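## Task

Remove the foam block from the lowest drawer of the short, narrow file cabinet with three drawers and set it inside the tote so that no part sticks out past the tote's walls. At the end every drawer in the room must be completely closed, the tote must stand upright, and each cabinet must remain roughly where it started. The robot must not topple or finish leaning, which counts as failure, and the result must hold without the robot supporting anything.

## Robot and tools

Robot: a LeKiwi, a small three-omni-wheel base carrying a single five-joint arm with a gripper. The shoulder sits 0.07 m ahead of the base centre and 0.21 m above the floor; the hand reaches up to 0.44 m from the shoulder. A loose object may occasionally get nudged by something outside the robot.

Frames: the base frame has its origin on the floor at the wheel centre, x forward, y left, z up. hand_pose is reported in this frame and marks the fixed jaw's tip where the moving jaw meets it. With all arm joints at zero, the hand's z axis faces forward, its x axis to the robot's right, its y axis downward; the moving jaw opens toward the hand's negative y. The odometry frame is the base frame as it was when the scene began. base_odometry just integrates wheel rotation, so wheel slip shows up as travel; heading is positive leftward, from -3.142 to 3.142.

execute_actions: argument actions is a list holding one action or nothing (empty just reports state and images). An action may have base, joints, or both; they start together and may finish at different moments. base takes exactly one key, each a relative move from where the base last measured itself in the latest state report: translate_m (metres, forward positive, -1 to 1), sideways_m (metres, left positive, -1 to 1), rotate_rad (radians, left positive, -3.2 to 3.2). joints is one dictionary keyed by joint name, values are absolute angle targets in radians, not offsets: shoulder_pan_rad -1.919 to 1.919 (0 ahead, positive swings right); shoulder_lift_rad -1.745 to 1.745 (0 upper arm about vertical, positive tilts forward); elbow_flex_rad -1.69 to 1.58 (0 forearm horizontal when lift is 0, positive lowers the hand); wrist_flex_rad -1.658 to 1.658 (0 aligned with forearm, positive tips jaws downward); wrist_roll_rad -2.743 to 2.841 (positive counter-clockwise looking from the forearm); gripper_rad 0 to 1.919 (0 closed). Done tolerances: pan ±0.02, lift ±0.1, elbow ±0.07, wrist flex ±0.03, roll ±0.02, gripper ±0.02. Joints you omit may keep pushing toward older targets without that showing in the status. Unknown keys or out-of-range numbers reject the whole call with no motion. cameras: a list of cam_front, cam_wrist or all; omitted, null or all gives both, [] gives none. The pictures line lists image order.

wait: seconds from 0 to 10; commands nothing new and returns state plus images. zoom_image: camera (cam_front or cam_wrist) and region [x0, y0, x1, y1] in pixels of that camera's latest full image, origin top-left, at most 504 by 504. finished_scene: scene is the number of the current scene; it ends it permanently and reports success, then hands you the next task. Only call it once everything is settled and stays so without the robot. If you resume after a break, first send execute_actions with an empty list to learn the scene and task.

Reading results: base_status and joint_status tell how each part of the last accepted action ended. done for the base means the wheels turned the commanded amount, slip included. off_target means it stopped short and may still push. contact_stop or time_out means the old target was dropped and the joint holds. The robot never reports contact_stop itself and keeps pushing on contact. joint command not followed (often with a cause: line) means a safety check held back the arm targets while a gripper target still ran; affected joints read not_followed and may be retried on later actions, so then send fresh targets for all five arm joints. on_its_own describes uncommanded motion. A joint or gripper stalled 2 s total with its target about 0.3 rad or more past its reading silently falls to 20% force; restore it by commanding 0.1 rad back from the reading away from the obstacle (for the gripper this means opening, which releases the item). Motor temperatures lists one value per arm joint in joint_positions order. From 55 °C a MOTOR HOT warning appears; at 70 °C an OVER-TEMPERATURE FAULT stops the arm, overheated joints go limp until cooled, and affected keys show limit_stop_at_motor_heat; resend those targets afterward. Holding loads, even while you think, heats motors, and some heat carries into the next scene.

Speeds: base about 0.20 m/s and 1.0 rad/s turning; arm joints 1.3 to 2.2 rad/s. Between calls the robot keeps holding the last command.

Gripper: tip gap is 0.04 m at 0.5, 0.08 m at 1.0, 0.11 m fully open. Close to slightly less than the object's width, not to 0. After closing, off_target means the jaws met something and done may mean an empty grasp; once stopped on the object, command 0.2 rad below the reading to hold it. Joint readings carry fixed offsets up to 2.0 degrees, so hand_pose may be off by about 26 mm.

Balance: the robot tips forward easily. At rest it holds 0.15 kg with hand x = 0.25 m but only 0.03 kg at 0.43 m; with shoulder_lift_rad at 1 or more, just 0.04 kg at 0.25 m and none at 0.3 m or beyond. Pulling, pressing down on floor or furniture, or lifting up under a shelf can also tip it. Carry loads with the arm tucked in and avoid big sweeping arm moves.

Cameras: cam_front (644x476) is fixed on the base near x 0.11 m looking forward; cam_wrist (476x644) rides on the hand, so its pose error grows with joint reading errors. Calibration data are given per camera and may be slightly off.

Avoid dropping or slipping the object, slamming drawers, hard collisions and strong shoves; close drawers gently but completely, and keep cabinets and the tote in place.

Each tool is called as a command line: name --argument value for each argument, lists and objects as JSON in quotes; but a table of rows of numbers goes row by row, as --pt "numbers of a row", without its own name.

## Session

execute_actions --actions '[]'

Scene clock: 0.00 s.
Motor temperatures (°C, as the motors report them): [29 28 32 26 28]
base_odometry: x=+0.000 y=+0.000 heading=+0.000 (m, m, rad; odometry frame)
base_status: not commanded
joint_positions: shoulder_pan_rad=-0.113 shoulder_lift_rad=-1.496 elbow_flex_rad=-0.244 wrist_flex_rad=+1.495 wrist_roll_rad=-1.540 gripper_rad=+1.920
joint_status: not commanded
hand_pose: x=+0.1140 y=+0.0131 z=+0.4162 quat_wxyz=(+0.787, -0.029, +0.615, +0.051) (m; base frame)
pictures: cam_front, cam_wrist
Images, in order (width x height): cam_front 644x476, cam_wrist 476x644.

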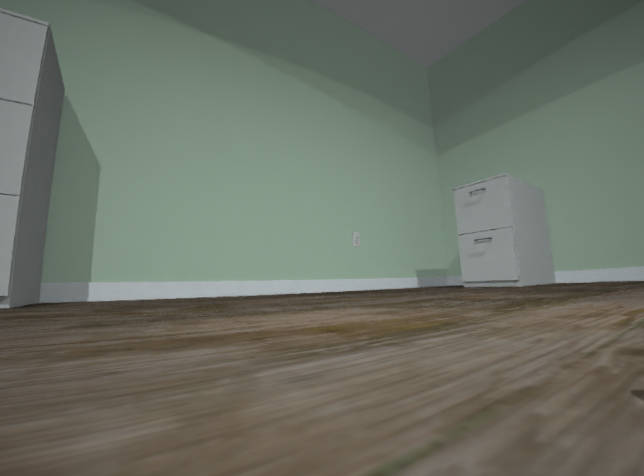

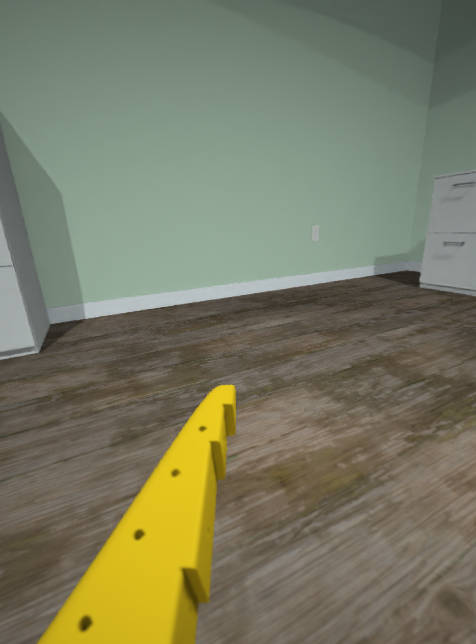

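execute_actions --actions '[{"base":{"rotate_rad":1.3}}]'

execute_actions --actions '[{"base":{"rotate_rad":1.5}}]'

execute_actions --actions '[{"base":{"rotate_rad":1.5}}]'

execute_actions --actions '[{"base":{"rotate_rad":1.0}}]'

Scene clock: 7.60 s.
Motor temperatures (°C, as the motors report them): [29 28 32 26 28]
base_odometry: x=+0.000 y=+0.000 heading=+1.296 (m, m, rad; odometry frame)
base_status: done
joint_positions: shoulder_pan_rad=-0.113 shoulder_lift_rad=-1.496 elbow_flex_rad=-0.244 wrist_flex_rad=+1.495 wrist_roll_rad=-1.540 gripper_rad=+1.920
joint_status: not commanded
hand_pose: x=+0.1140 y=+0.0131 z=+0.4162 quat_wxyz=(+0.787, -0.029, +0.615, +0.051) (m; base frame)
pictures: cam_front, cam_wrist
Images, in order (width x height): cam_front 644x476, cam_wrist 476x644.

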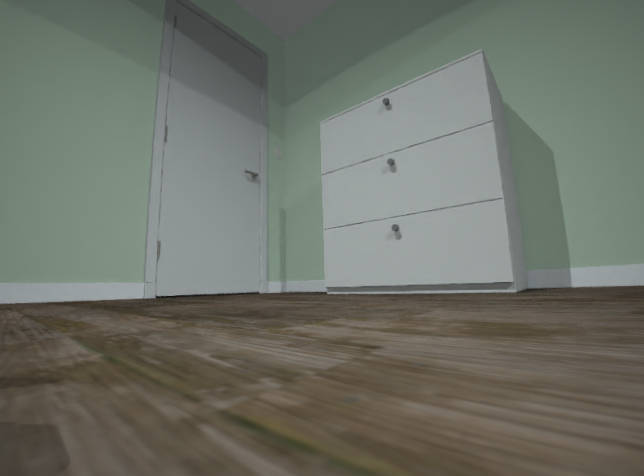

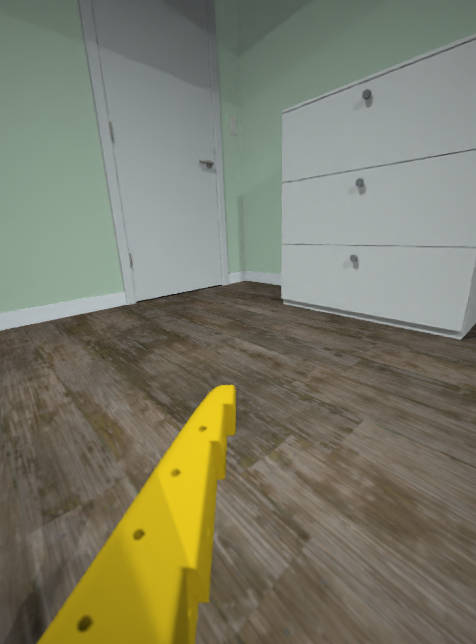

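Scene clock: 10.07 s.
Motor temperatures (°C, as the motors report them): [29 28 32 26 28]
base_odometry: x=+0.000 y=+0.000 heading=+2.792 (m, m, rad; odometry frame)
base_status: done
joint_positions: shoulder_pan_rad=-0.113 shoulder_lift_rad=-1.496 elbow_flex_rad=-0.244 wrist_flex_rad=+1.495 wrist_roll_rad=-1.540 gripper_rad=+1.920
joint_status: not commanded
hand_pose: x=+0.1140 y=+0.0131 z=+0.4162 quat_wxyz=(+0.787, -0.029, +0.615, +0.051) (m; base frame)
pictures: cam_front, cam_wrist
Images, in order (width x height): cam_front 644x476, cam_wrist 476x644.

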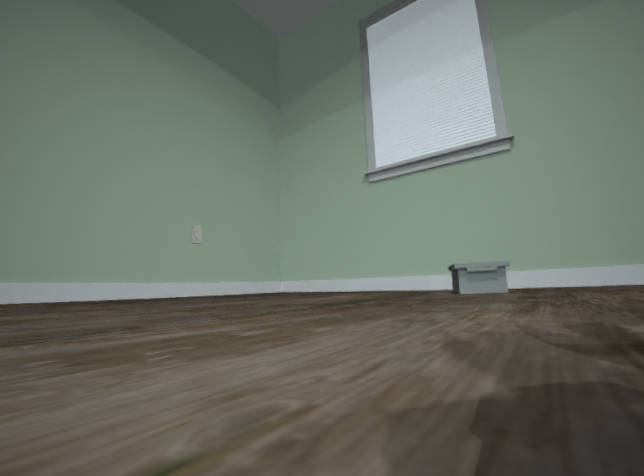

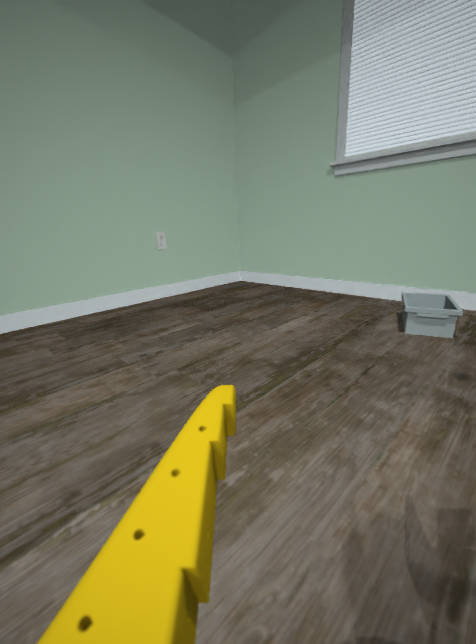

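Scene clock: 12.53 s.
Motor temperatures (°C, as the motors report them): [29 28 32 26 28]
base_odometry: x=+0.000 y=+0.000 heading=-1.995 (m, m, rad; odometry frame)
base_status: done
joint_positions: shoulder_pan_rad=-0.113 shoulder_lift_rad=-1.496 elbow_flex_rad=-0.244 wrist_flex_rad=+1.495 wrist_roll_rad=-1.540 gripper_rad=+1.920
joint_status: not commanded
hand_pose: x=+0.1140 y=+0.0131 z=+0.4162 quat_wxyz=(+0.787, -0.029, +0.615, +0.051) (m; base frame)
pictures: cam_front, cam_wrist
Images, in order (width x height): cam_front 644x476, cam_wrist 476x644.

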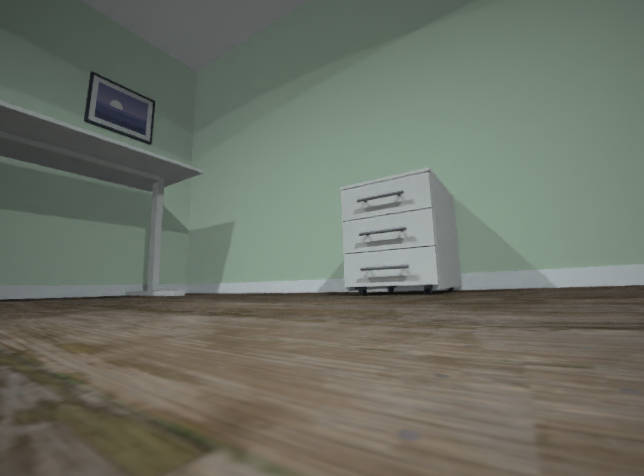

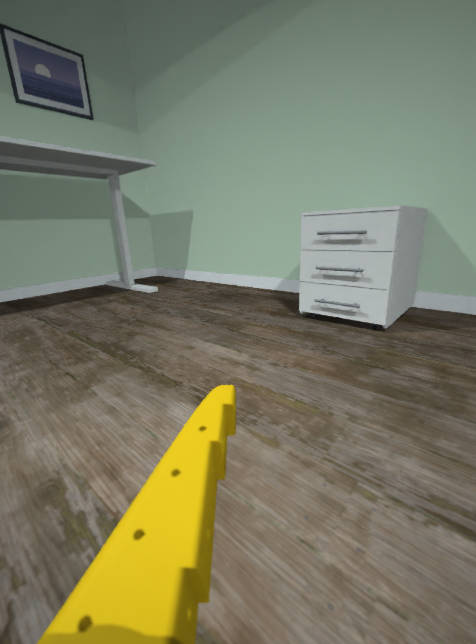

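Scene clock: 14.50 s.
Motor temperatures (°C, as the motors report them): [29 28 32 26 28]
base_odometry: x=+0.000 y=+0.000 heading=-0.999 (m, m, rad; odometry frame)
base_status: done
joint_positions: shoulder_pan_rad=-0.113 shoulder_lift_rad=-1.496 elbow_flex_rad=-0.244 wrist_flex_rad=+1.495 wrist_roll_rad=-1.540 gripper_rad=+1.920
joint_status: not commanded
hand_pose: x=+0.1140 y=+0.0131 z=+0.4162 quat_wxyz=(+0.787, -0.029, +0.615, +0.051) (m; base frame)
pictures: cam_front, cam_wrist
Images, in order (width x height): cam_front 644x476, cam_wrist 476x644.

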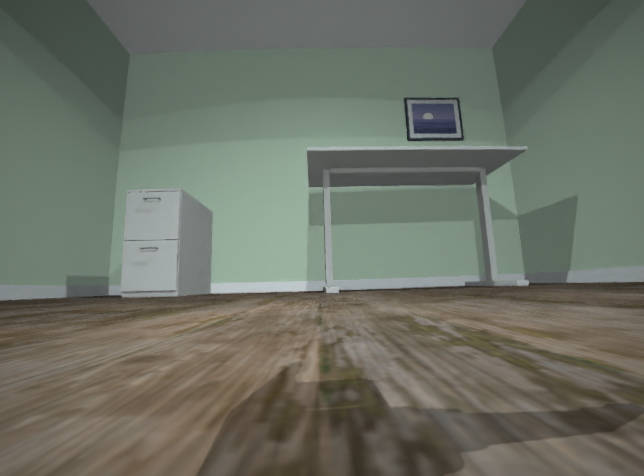

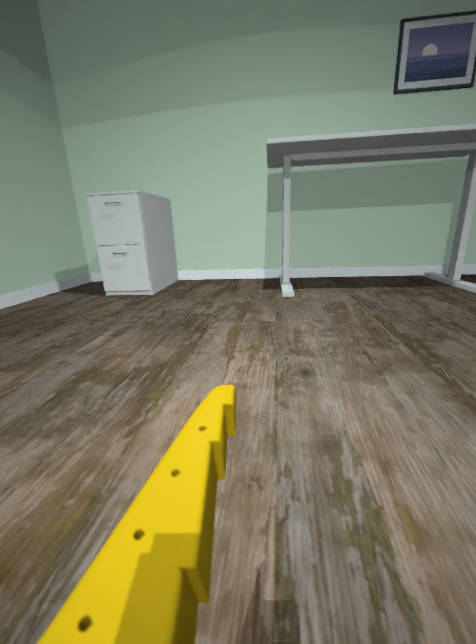

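execute_actions --actions '[{"base":{"rotate_rad":-1.57}}]' --cameras '[]'

execute_actions --actions '[{"base":{"sideways_m":0.5}}]' --cameras '[]'

execute_actions --actions '[{"base":{"translate_m":0.6},"joints":{"shoulder_pan_rad":0}}]'

Scene clock: 36.33 s.
Motor temperatures (°C, as the motors report them): [29 28 32 26 28]
base_odometry: x=+0.000 y=+0.000 heading=-2.564 (m, m, rad; odometry frame)
base_status: done
joint_positions: shoulder_pan_rad=-0.113 shoulder_lift_rad=-1.496 elbow_flex_rad=-0.244 wrist_flex_rad=+1.495 wrist_roll_rad=-1.540 gripper_rad=+1.920
joint_status: not commanded
hand_pose: x=+0.1140 y=+0.0131 z=+0.4162 quat_wxyz=(+0.787, -0.029, +0.615, +0.051) (m; base frame)
pictures: none
No camera images: the call's "cameras" was empty. Leave "cameras" out to get every camera's image.

Scene clock: 39.80 s.
Motor temperatures (°C, as the motors report them): [29 28 32 26 28]
base_odometry: x=+0.272 y=-0.419 heading=-2.566 (m, m, rad; odometry frame)
base_status: done
joint_positions: shoulder_pan_rad=-0.113 shoulder_lift_rad=-1.496 elbow_flex_rad=-0.244 wrist_flex_rad=+1.495 wrist_roll_rad=-1.540 gripper_rad=+1.920
joint_status: not commanded
hand_pose: x=+0.1140 y=+0.0131 z=+0.4162 quat_wxyz=(+0.787, -0.029, +0.615, +0.051) (m; base frame)
pictures: none
No camera images: the call's "cameras" was empty. Leave "cameras" out to get every camera's image.

Scene clock: 43.77 s.
Motor temperatures (°C, as the motors report them): [29 28 32 26 28]
base_odometry: x=-0.231 y=-0.745 heading=-2.566 (m, m, rad; odometry frame)
base_status: done
joint_positions: shoulder_pan_rad=-0.009 shoulder_lift_rad=-1.496 elbow_flex_rad=-0.244 wrist_flex_rad=+1.495 wrist_roll_rad=-1.540 gripper_rad=+1.920
joint_status: all done
hand_pose: x=+0.1151 y=+0.0081 z=+0.4162 quat_wxyz=(+0.788, +0.003, +0.615, +0.010) (m; base frame)
pictures: cam_front, cam_wrist
camera_calibration (this result's frames):
cam_wrist: T_world_to_cam=[[0.0417501, -0.997205, -0.0619585, 0.0284369], [-0.358414, 0.0429371, -0.932575, 0.447414], [0.932629, 0.0611419, -0.355619, 0.112838], [0, 0, 0, 1]] pos_world=[0.0539364, 0.00224766, 0.459136]
Images, in order (width x height): cam_front 644x476, cam_wrist 476x644.

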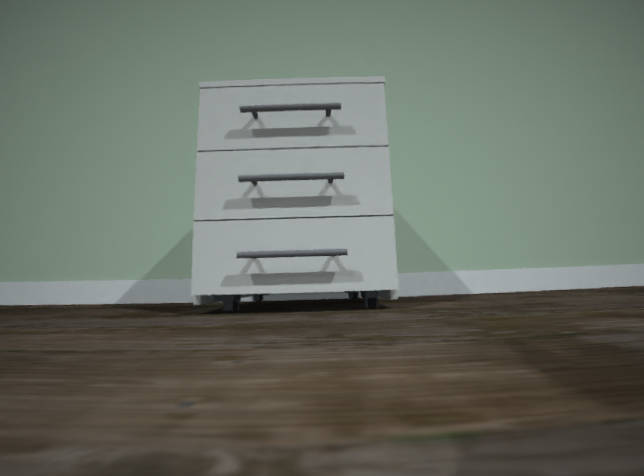

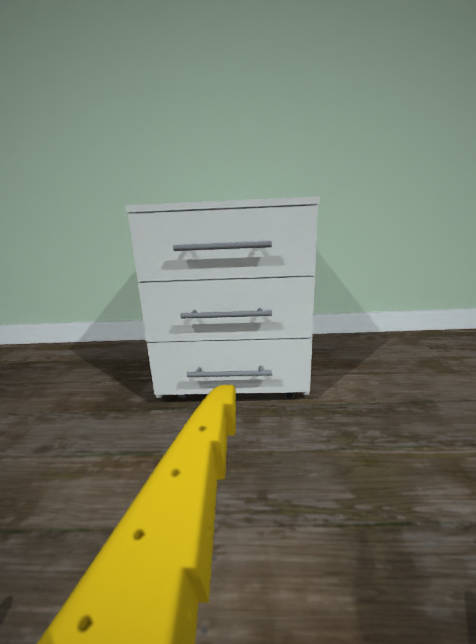

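execute_actions --actions '[{"base":{"sideways_m":0.05},"joints":{"shoulder_pan_rad":0,"shoulder_lift_rad":0.5,"elbow_flex_rad":0.8,"wrist_flex_rad":-1.0,"wrist_roll_rad":0,"gripper_rad":0.8}}]'

Scene clock: 57.53 s.
Motor temperatures (°C, as the motors report them): [29 28 32 26 28]
base_odometry: x=-0.204 y=-0.787 heading=-2.568 (m, m, rad; odometry frame)
base_status: done
joint_positions: shoulder_pan_rad=-0.009 shoulder_lift_rad=+0.507 elbow_flex_rad=+0.804 wrist_flex_rad=-0.984 wrist_roll_rad=-0.007 gripper_rad=+0.807
joint_status: all done
hand_pose: x=+0.3657 y=+0.0026 z=+0.1056 quat_wxyz=(+0.425, -0.561, +0.588, -0.398) (m; base frame)
pictures: cam_front, cam_wrist
camera_calibration (this result's frames):
cam_wrist: T_world_to_cam=[[0.33634, -0.103416, 0.936045, -0.22225], [-0.561083, -0.820286, 0.110982, 0.213992], [0.756348, -0.562526, -0.333919, -0.167213], [0, 0, 0, 1]] pos_world=[0.32129, 0.058489, 0.128451]
Images, in order (width x height): cam_front 644x476, cam_wrist 476x644.

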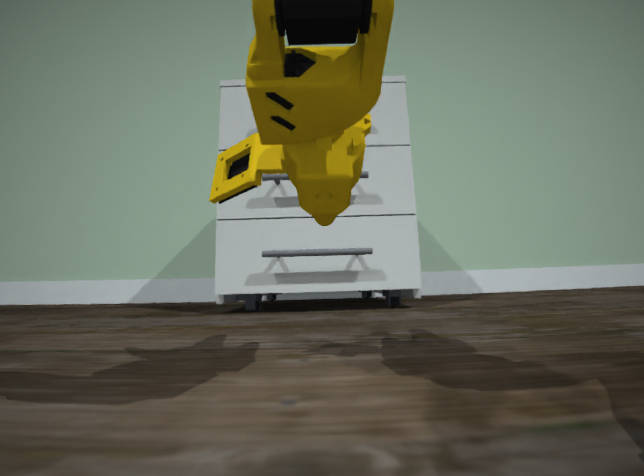

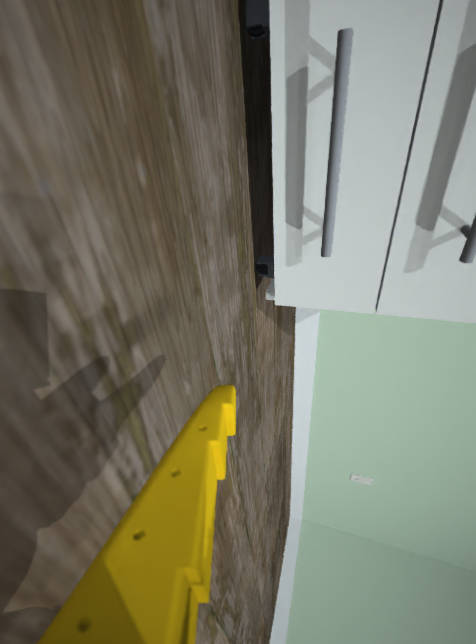

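execute_actions --actions '[{"base":{"translate_m":0.22},"joints":{"shoulder_lift_rad":0.6,"elbow_flex_rad":0.85,"wrist_flex_rad":-1.2,"gripper_rad":0.6}}]'

Scene clock: 64.83 s.
Motor temperatures (°C, as the motors report them): [29 28 32 26 28]
base_odometry: x=-0.389 y=-0.906 heading=-2.568 (m, m, rad; odometry frame)
base_status: done
joint_positions: shoulder_pan_rad=-0.009 shoulder_lift_rad=+0.607 elbow_flex_rad=+0.848 wrist_flex_rad=-1.184 wrist_roll_rad=-0.007 gripper_rad=+0.607
joint_status: all done
hand_pose: x=+0.3578 y=+0.0026 z=+0.1013 quat_wxyz=(+0.441, -0.550, +0.576, -0.414) (m; base frame)
pictures: cam_front, cam_wrist
camera_calibration (this result's frames):
cam_wrist: T_world_to_cam=[[0.284165, -0.103869, 0.953132, -0.198623], [-0.566342, -0.820332, 0.0794514, 0.215071], [0.773632, -0.562376, -0.291935, -0.173174], [0, 0, 0, 1]] pos_world=[0.312219, 0.0584102, 0.121671]
Images, in order (width x height): cam_front 644x476, cam_wrist 476x644.

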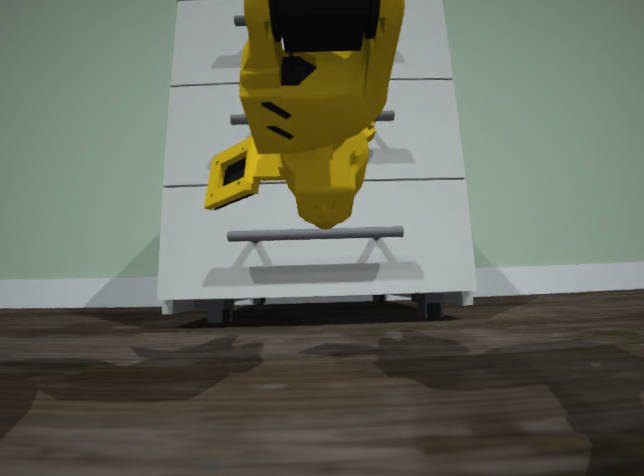

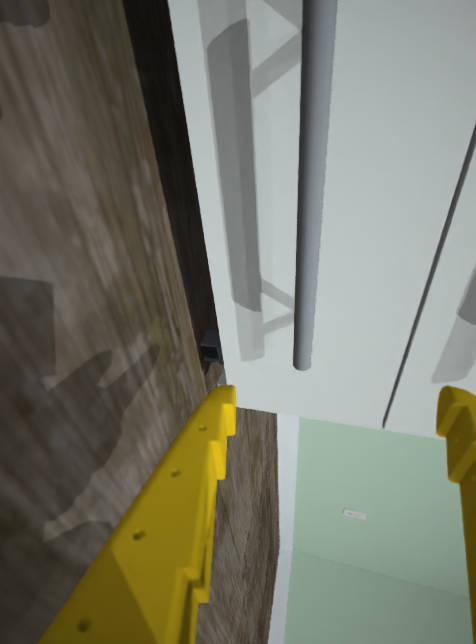

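execute_actions --actions '[{"base":{"translate_m":0.10}}]'

Scene clock: 74.27 s.
Motor temperatures (°C, as the motors report them): [29 28 32 26 28]
base_odometry: x=-0.472 y=-0.960 heading=-2.568 (m, m, rad; odometry frame)
base_status: done
joint_positions: shoulder_pan_rad=-0.009 shoulder_lift_rad=+0.607 elbow_flex_rad=+0.848 wrist_flex_rad=-1.184 wrist_roll_rad=-0.007 gripper_rad=+0.607
joint_status: not commanded
hand_pose: x=+0.3578 y=+0.0026 z=+0.1013 quat_wxyz=(+0.441, -0.550, +0.576, -0.414) (m; base frame)
pictures: cam_front, cam_wrist
camera_calibration (this result's frames):
cam_wrist: T_world_to_cam=[[0.284165, -0.103869, 0.953132, -0.198623], [-0.566342, -0.820332, 0.0794514, 0.215071], [0.773632, -0.562376, -0.291935, -0.173174], [0, 0, 0, 1]] pos_world=[0.312219, 0.0584102, 0.121671]
Images, in order (width x height): cam_front 644x476, cam_wrist 476x644.

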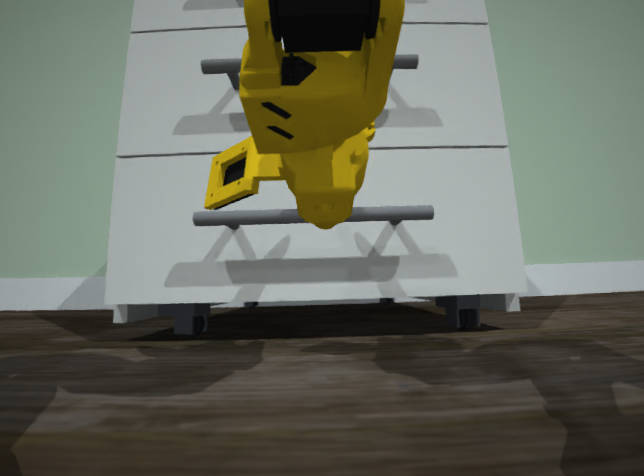

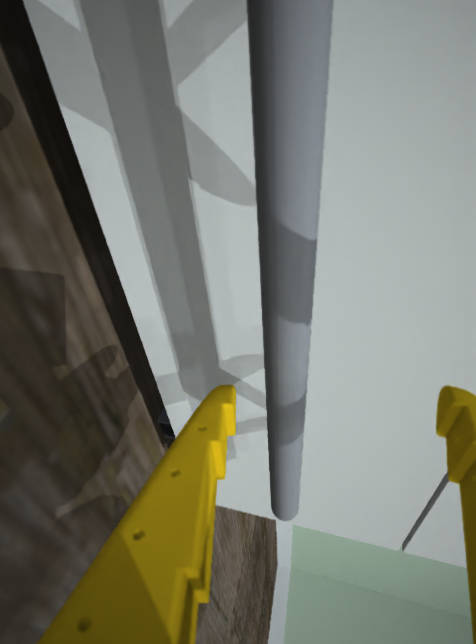

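execute_actions --actions '[{"base":{"translate_m":0.04}}]'

execute_actions --actions '[{"joints":{"gripper_rad":0.05}}]'

Scene clock: 80.73 s.
Motor temperatures (°C, as the motors report them): [29 28 32 26 28]
base_odometry: x=-0.505 y=-0.981 heading=-2.568 (m, m, rad; odometry frame)
base_status: done
joint_positions: shoulder_pan_rad=-0.007 shoulder_lift_rad=+0.609 elbow_flex_rad=+0.864 wrist_flex_rad=-1.196 wrist_roll_rad=-0.007 gripper_rad=+0.607
joint_status: not commanded
hand_pose: x=+0.3555 y=+0.0021 z=+0.1001 quat_wxyz=(+0.440, -0.550, +0.578, -0.413) (m; base frame)
pictures: cam_front, cam_wrist
camera_calibration (this result's frames):
cam_wrist: T_world_to_cam=[[0.288389, -0.104273, 0.951819, -0.198256], [-0.567228, -0.819459, 0.0820895, 0.213492], [0.771417, -0.563572, -0.295469, -0.170799], [0, 0, 0, 1]] pos_world=[0.310031, 0.0580177, 0.120713]
Images, in order (width x height): cam_front 644x476, cam_wrist 476x644.

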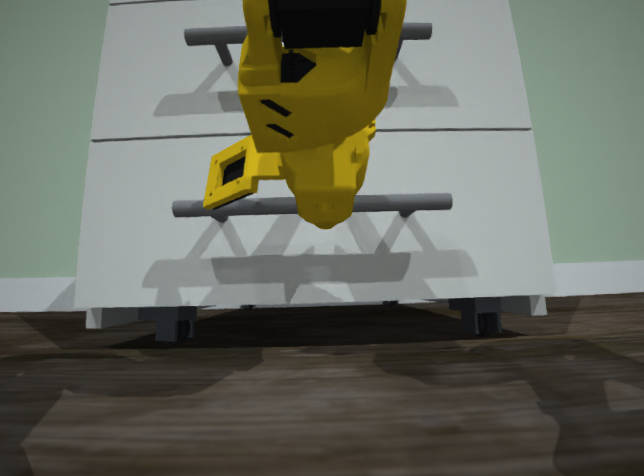

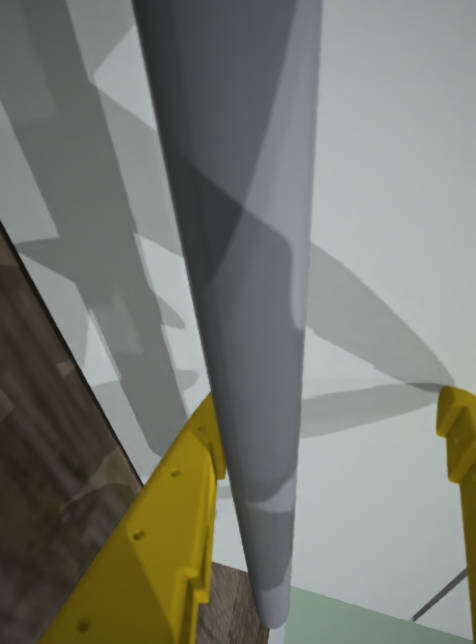

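Scene clock: 81.53 s.
Motor temperatures (°C, as the motors report them): [29 28 32 26 28]
base_odometry: x=-0.505 y=-0.981 heading=-2.568 (m, m, rad; odometry frame)
base_status: not commanded
joint_positions: shoulder_pan_rad=-0.007 shoulder_lift_rad=+0.609 elbow_flex_rad=+0.862 wrist_flex_rad=-1.202 wrist_roll_rad=-0.007 gripper_rad=+0.061
joint_status: all done
hand_pose: x=+0.3561 y=+0.0021 z=+0.1013 quat_wxyz=(+0.442, -0.549, +0.576, -0.415) (m; base frame)
pictures: cam_front, cam_wrist
camera_calibration (this result's frames):
cam_wrist: T_world_to_cam=[[0.28108, -0.104326, 0.953997, -0.197186], [-0.567841, -0.819464, 0.0776917, 0.214398], [0.773661, -0.563556, -0.289575, -0.172298], [0, 0, 0, 1]] pos_world=[0.310469, 0.0580209, 0.121565]
Images, in order (width x height): cam_front 644x476, cam_wrist 476x644.

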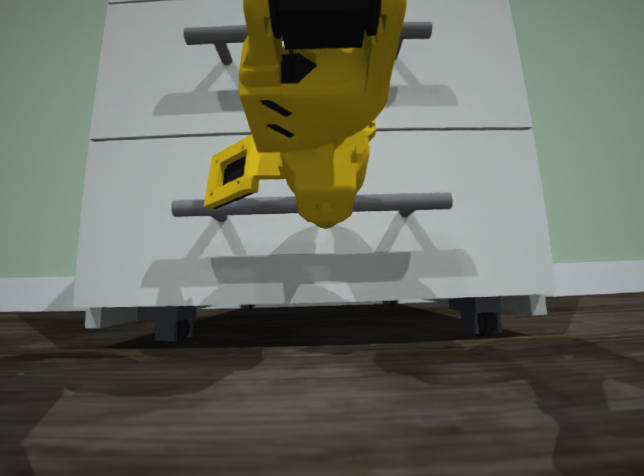

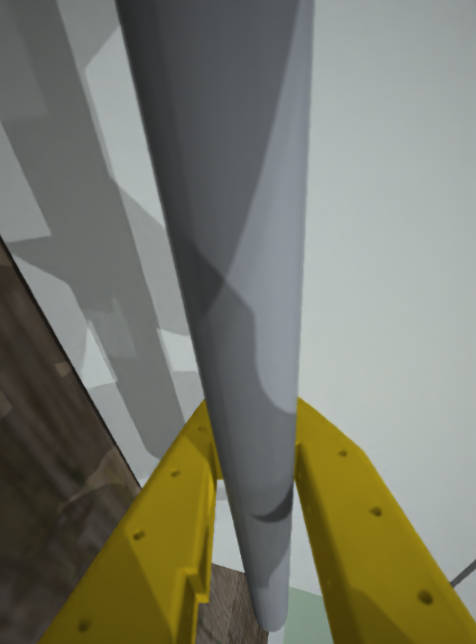

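The jaws cage the bar. Pull.

execute_actions --actions '[{"base":{"translate_m":-0.08},"joints":{"gripper_rad":0.0}}]'

Scene clock: 85.37 s.
Motor temperatures (°C, as the motors report them): [29 28 32 26 28]
base_odometry: x=-0.438 y=-0.938 heading=-2.568 (m, m, rad; odometry frame)
base_status: done
joint_positions: shoulder_pan_rad=-0.006 shoulder_lift_rad=+0.613 elbow_flex_rad=+0.856 wrist_flex_rad=-1.199 wrist_roll_rad=-0.004 gripper_rad=+0.007
joint_status: all done
hand_pose: x=+0.3565 y=+0.0016 z=+0.1007 quat_wxyz=(+0.440, -0.549, +0.576, -0.415) (m; base frame)
pictures: cam_front, cam_wrist
camera_calibration (this result's frames):
cam_wrist: T_world_to_cam=[[0.282451, -0.101697, 0.953876, -0.19727], [-0.568308, -0.818821, 0.0809828, 0.214172], [0.772818, -0.564969, -0.289072, -0.172856], [0, 0, 0, 1]] pos_world=[0.311021, 0.0576485, 0.120859]
Images, in order (width x height): cam_front 644x476, cam_wrist 476x644.

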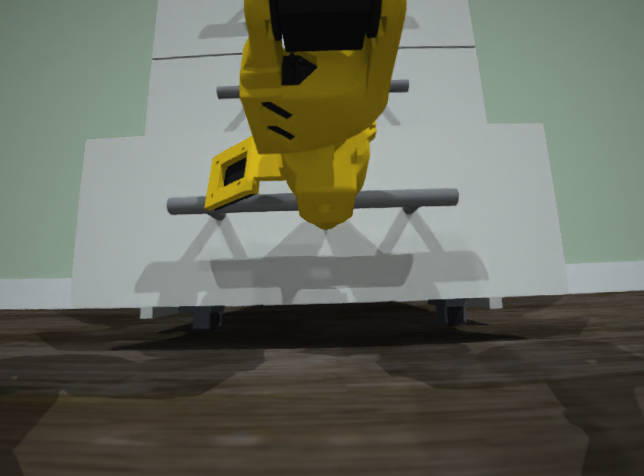

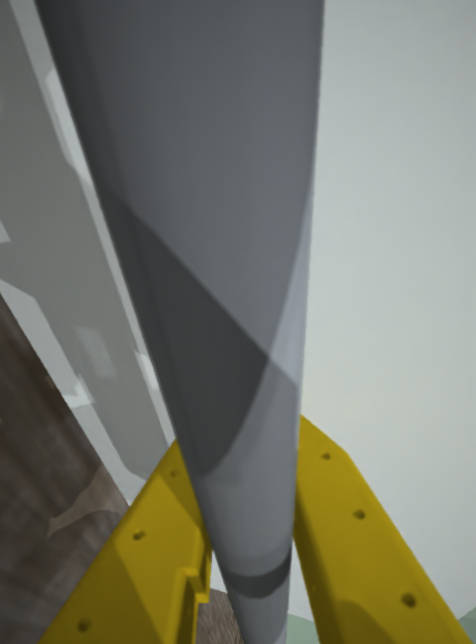

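execute_actions --actions '[{"base":{"translate_m":-0.15}}]' --cameras '["cam_front"]'

execute_actions --actions '[{"joints":{"gripper_rad":0.6}}]' --cameras '[]'

execute_actions --actions '[{"base":{"translate_m":-0.07}}]' --cameras '[]'

execute_actions --actions '[{"joints":{"shoulder_lift_rad":-0.3,"elbow_flex_rad":-0.3,"wrist_flex_rad":1.3,"wrist_roll_rad":-1.54,"gripper_rad":1.0}}]'

Scene clock: 94.63 s.
Motor temperatures (°C, as the motors report them): [29 28 32 26 28]
base_odometry: x=-0.313 y=-0.857 heading=-2.568 (m, m, rad; odometry frame)
base_status: done
joint_positions: shoulder_pan_rad=-0.006 shoulder_lift_rad=+0.610 elbow_flex_rad=+0.850 wrist_flex_rad=-1.199 wrist_roll_rad=-0.004 gripper_rad=+0.007
joint_status: not commanded
hand_pose: x=+0.3580 y=+0.0016 z=+0.1026 quat_wxyz=(+0.443, -0.547, +0.574, -0.418) (m; base frame)
pictures: cam_front
Images, in order (width x height): cam_front 644x476.

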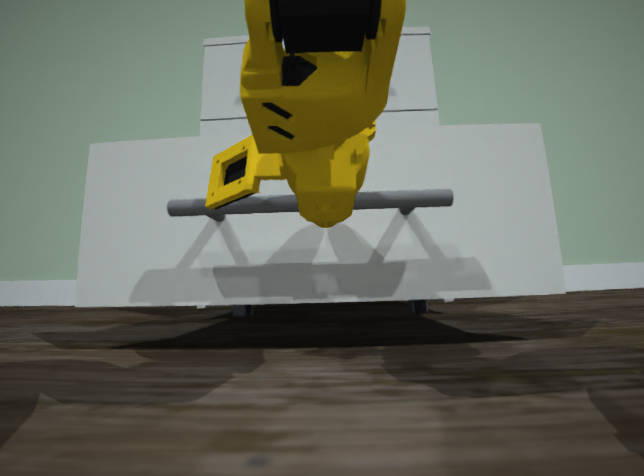

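Scene clock: 95.47 s.
Motor temperatures (°C, as the motors report them): [29 28 32 26 28]
base_odometry: x=-0.313 y=-0.857 heading=-2.568 (m, m, rad; odometry frame)
base_status: not commanded
joint_positions: shoulder_pan_rad=-0.006 shoulder_lift_rad=+0.625 elbow_flex_rad=+0.862 wrist_flex_rad=-1.197 wrist_roll_rad=-0.004 gripper_rad=+0.591
joint_status: all done
hand_pose: x=+0.3540 y=+0.0016 z=+0.0963 quat_wxyz=(+0.435, -0.553, +0.580, -0.410) (m; base frame)
pictures: none
No camera images: the call's "cameras" was empty. Leave "cameras" out to get every camera's image.

Scene clock: 96.73 s.
Motor temperatures (°C, as the motors report them): [29 28 32 27 28]
base_odometry: x=-0.254 y=-0.819 heading=-2.568 (m, m, rad; odometry frame)
base_status: done
joint_positions: shoulder_pan_rad=-0.006 shoulder_lift_rad=+0.625 elbow_flex_rad=+0.862 wrist_flex_rad=-1.197 wrist_roll_rad=-0.004 gripper_rad=+0.593
joint_status: not commanded
hand_pose: x=+0.3540 y=+0.0016 z=+0.0963 quat_wxyz=(+0.435, -0.553, +0.580, -0.410) (m; base frame)
pictures: none
No camera images: the call's "cameras" was empty. Leave "cameras" out to get every camera's image.

Scene clock: 99.00 s.
Motor temperatures (°C, as the motors report them): [29 28 32 27 28]
base_odometry: x=-0.254 y=-0.819 heading=-2.568 (m, m, rad; odometry frame)
base_status: not commanded
joint_positions: shoulder_pan_rad=-0.006 shoulder_lift_rad=-0.272 elbow_flex_rad=-0.262 wrist_flex_rad=+1.297 wrist_roll_rad=-1.534 gripper_rad=+0.993
joint_status: all done
hand_pose: x=+0.3235 y=+0.0092 z=+0.2870 quat_wxyz=(+0.393, +0.003, +0.919, +0.003) (m; base frame)
pictures: cam_front, cam_wrist
camera_calibration (this result's frames):
cam_wrist: T_world_to_cam=[[-0.0249023, -0.998085, -0.0566216, 0.0327893], [-0.980133, 0.0355244, -0.195135, 0.39114], [0.196773, 0.0506374, -0.979141, 0.289561], [0, 0, 0, 1]] pos_world=[0.327208, 0.00416894, 0.361702]
Images, in order (width x height): cam_front 644x476, cam_wrist 476x644.

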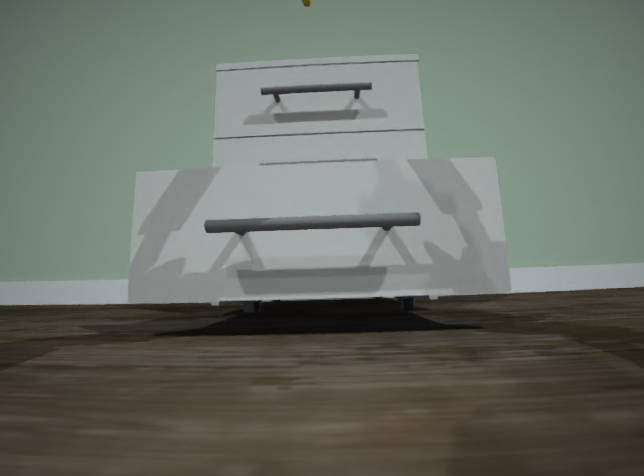

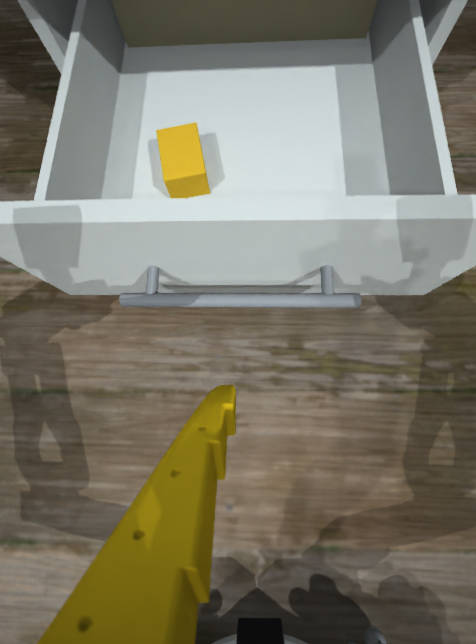

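execute_actions --actions '[{"base":{"sideways_m":0.095}}]' --cameras '[]'

execute_actions --actions '[{"base":{"translate_m":0.22},"joints":{"shoulder_lift_rad":-0.1,"elbow_flex_rad":-0.2,"wrist_flex_rad":1.4,"gripper_rad":0.85}}]'

Scene clock: 121.20 s.
Motor temperatures (°C, as the motors report them): [29 28 32 27 28]
base_odometry: x=-0.203 y=-0.898 heading=-2.570 (m, m, rad; odometry frame)
base_status: done
joint_positions: shoulder_pan_rad=-0.006 shoulder_lift_rad=-0.272 elbow_flex_rad=-0.262 wrist_flex_rad=+1.297 wrist_roll_rad=-1.534 gripper_rad=+0.993
joint_status: not commanded
hand_pose: x=+0.3235 y=+0.0092 z=+0.2870 quat_wxyz=(+0.393, +0.003, +0.919, +0.003) (m; base frame)
pictures: none
No camera images: the call's "cameras" was empty. Leave "cameras" out to get every camera's image.

Scene clock: 123.27 s.
Motor temperatures (°C, as the motors report them): [29 28 32 27 28]
base_odometry: x=-0.388 y=-1.017 heading=-2.569 (m, m, rad; odometry frame)
base_status: done
joint_positions: shoulder_pan_rad=-0.006 shoulder_lift_rad=-0.094 elbow_flex_rad=-0.195 wrist_flex_rad=+1.397 wrist_roll_rad=-1.534 gripper_rad=+0.857
joint_status: all done
hand_pose: x=+0.3141 y=+0.0091 z=+0.2233 quat_wxyz=(+0.229, +0.003, +0.973, +0.002) (m; base frame)
pictures: cam_front, cam_wrist
camera_calibration (this result's frames):
cam_wrist: T_world_to_cam=[[-0.0422598, -0.998183, -0.0429602, 0.0312959], [-0.988364, 0.0354782, 0.147912, 0.295436], [-0.146119, 0.0487111, -0.988067, 0.338751], [0, 0, 0, 1]] pos_world=[0.342818, 0.00425664, 0.292354]
Images, in order (width x height): cam_front 644x476, cam_wrist 476x644.

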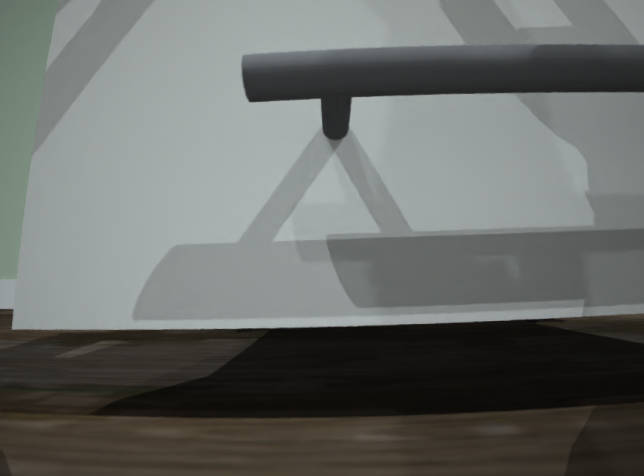

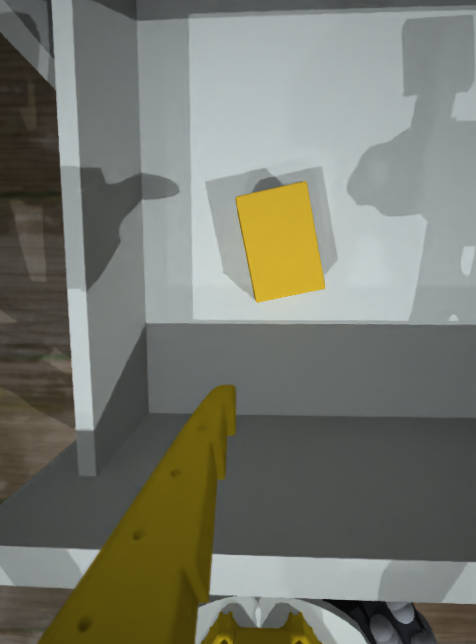

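execute_actions --actions '[{"base":{"translate_m":0.03},"joints":{"shoulder_pan_rad":-0.04,"shoulder_lift_rad":0.10,"elbow_flex_rad":0.09,"wrist_flex_rad":0.96,"wrist_roll_rad":-1.38}}]'

Scene clock: 146.57 s.
Motor temperatures (°C, as the motors report them): [29 28 32 27 28]
base_odometry: x=-0.413 y=-1.033 heading=-2.569 (m, m, rad; odometry frame)
base_status: done
joint_positions: shoulder_pan_rad=-0.032 shoulder_lift_rad=+0.112 elbow_flex_rad=+0.094 wrist_flex_rad=+0.972 wrist_roll_rad=-1.386 gripper_rad=+0.857
joint_status: all done
hand_pose: x=+0.3310 y=+0.0160 z=+0.1465 quat_wxyz=(+0.195, -0.082, +0.977, -0.010) (m; base frame)
pictures: cam_front, cam_wrist
camera_calibration (this result's frames):
cam_wrist: T_world_to_cam=[[0.116638, -0.99303, 0.0169167, -0.0258675], [-0.969971, -0.110236, 0.216804, 0.309369], [-0.213428, -0.0416963, -0.976068, 0.286978], [0, 0, 0, 1]] pos_world=[0.364345, 0.0203822, 0.213476]
Images, in order (width x height): cam_front 644x476, cam_wrist 476x644.

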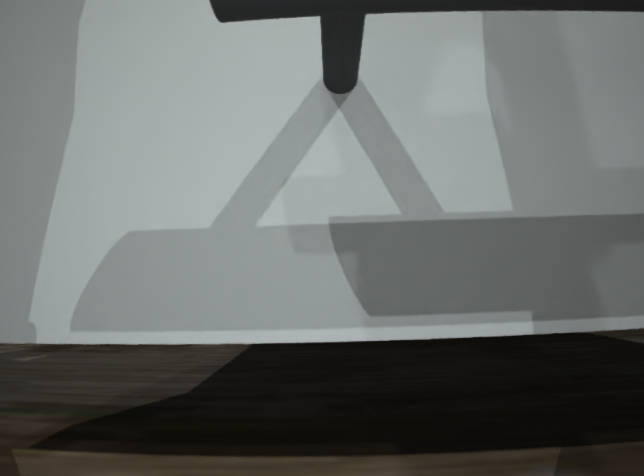

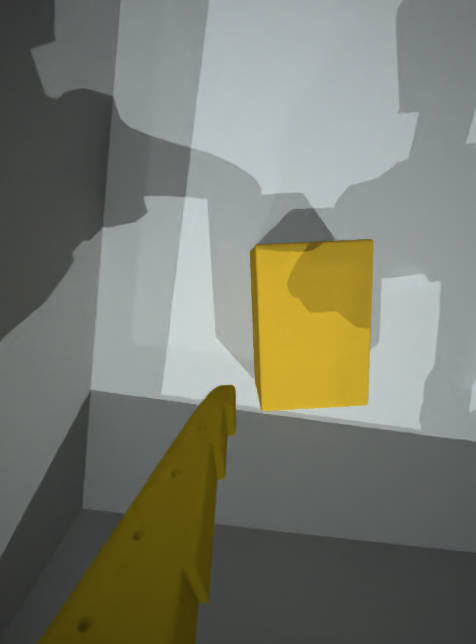

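execute_actions --actions '[{"joints":{"shoulder_lift_rad":0.33,"elbow_flex_rad":0.22,"wrist_flex_rad":0.58}}]' --cameras '["cam_wrist"]'

Scene clock: 151.03 s.
Motor temperatures (°C, as the motors report them): [29 28 32 27 28]
base_odometry: x=-0.413 y=-1.033 heading=-2.569 (m, m, rad; odometry frame)
base_status: not commanded
joint_positions: shoulder_pan_rad=-0.032 shoulder_lift_rad=+0.342 elbow_flex_rad=+0.224 wrist_flex_rad=+0.593 wrist_roll_rad=-1.386 gripper_rad=+0.857
joint_status: all done
hand_pose: x=+0.3410 y=+0.0163 z=+0.0901 quat_wxyz=(+0.204, -0.082, +0.975, -0.011) (m; base frame)
pictures: cam_wrist
camera_calibration (this result's frames):
cam_wrist: T_world_to_cam=[[0.116312, -0.993041, 0.0184805, -0.0257944], [-0.973795, -0.110357, 0.198858, 0.334273], [-0.195435, -0.0411258, -0.979854, 0.228221], [0, 0, 0, 1]] pos_world=[0.373116, 0.0206603, 0.157627]
Images, in order (width x height): cam_wrist 476x644.

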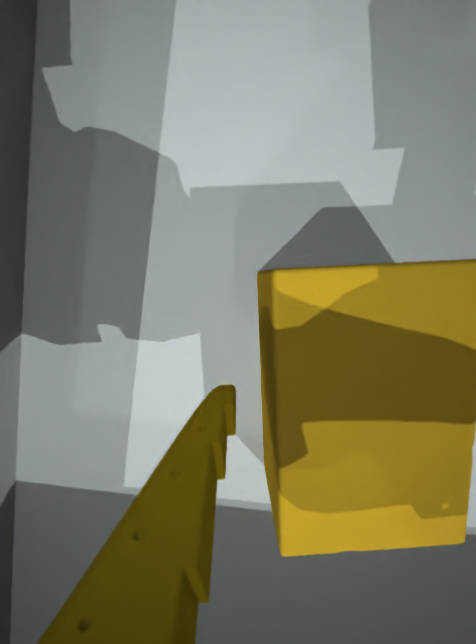

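execute_actions --actions '[{"joints":{"shoulder_lift_rad":0.42,"elbow_flex_rad":0.27,"wrist_flex_rad":0.45}}]' --cameras '["cam_wrist"]'

execute_actions --actions '[{"joints":{"gripper_rad":0.4}}]' --cameras '["cam_wrist"]'

Scene clock: 158.27 s.
Motor temperatures (°C, as the motors report them): [29 28 32 27 28]
base_odometry: x=-0.413 y=-1.033 heading=-2.569 (m, m, rad; odometry frame)
base_status: not commanded
joint_positions: shoulder_pan_rad=-0.032 shoulder_lift_rad=+0.428 elbow_flex_rad=+0.270 wrist_flex_rad=+0.462 wrist_roll_rad=-1.386 gripper_rad=+0.857
joint_status: all done
hand_pose: x=+0.3388 y=+0.0162 z=+0.0694 quat_wxyz=(+0.204, -0.082, +0.976, -0.011) (m; base frame)
pictures: cam_wrist
camera_calibration (this result's frames):
cam_wrist: T_world_to_cam=[[0.11634, -0.99304, 0.0183504, -0.0252329], [-0.973489, -0.110347, 0.200356, 0.336119], [-0.196937, -0.0411734, -0.979551, 0.208], [0, 0, 0, 1]] pos_world=[0.371106, 0.0205966, 0.136867]
Images, in order (width x height): cam_wrist 476x644.

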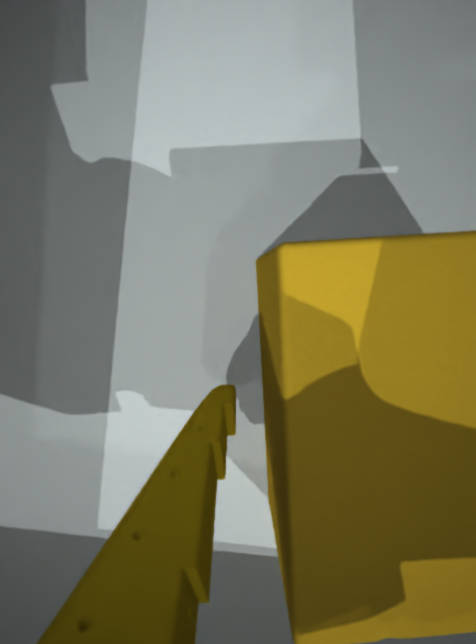

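Scene clock: 159.03 s.
Motor temperatures (°C, as the motors report them): [29 28 32 27 28]
base_odometry: x=-0.413 y=-1.033 heading=-2.570 (m, m, rad; odometry frame)
base_status: not commanded
joint_positions: shoulder_pan_rad=-0.029 shoulder_lift_rad=+0.421 elbow_flex_rad=+0.270 wrist_flex_rad=+0.453 wrist_roll_rad=-1.382 gripper_rad=+0.616
joint_status: gripper_rad off_target (ended at +0.616, target +0.400)
hand_pose: x=+0.3411 y=+0.0155 z=+0.0714 quat_wxyz=(+0.211, -0.082, +0.974, -0.012) (m; base frame)
pictures: cam_wrist
camera_calibration (this result's frames):
cam_wrist: T_world_to_cam=[[0.117162, -0.992879, 0.0215443, -0.0268126], [-0.976332, -0.111184, 0.185509, 0.339823], [-0.181793, -0.042769, -0.982406, 0.205492], [0, 0, 0, 1]] pos_world=[0.372279, 0.01995, 0.139414]
Images, in order (width x height): cam_wrist 476x644.

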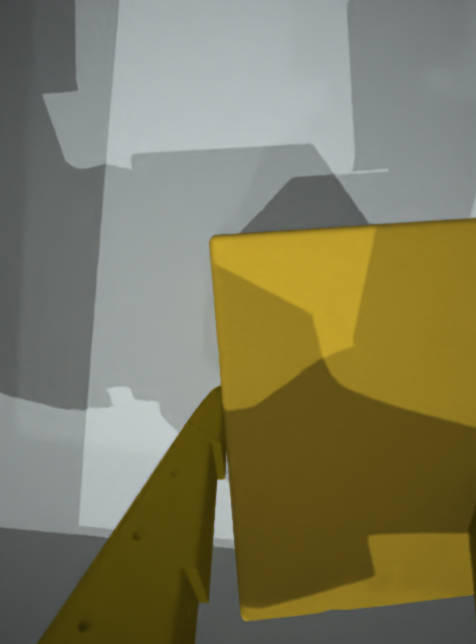

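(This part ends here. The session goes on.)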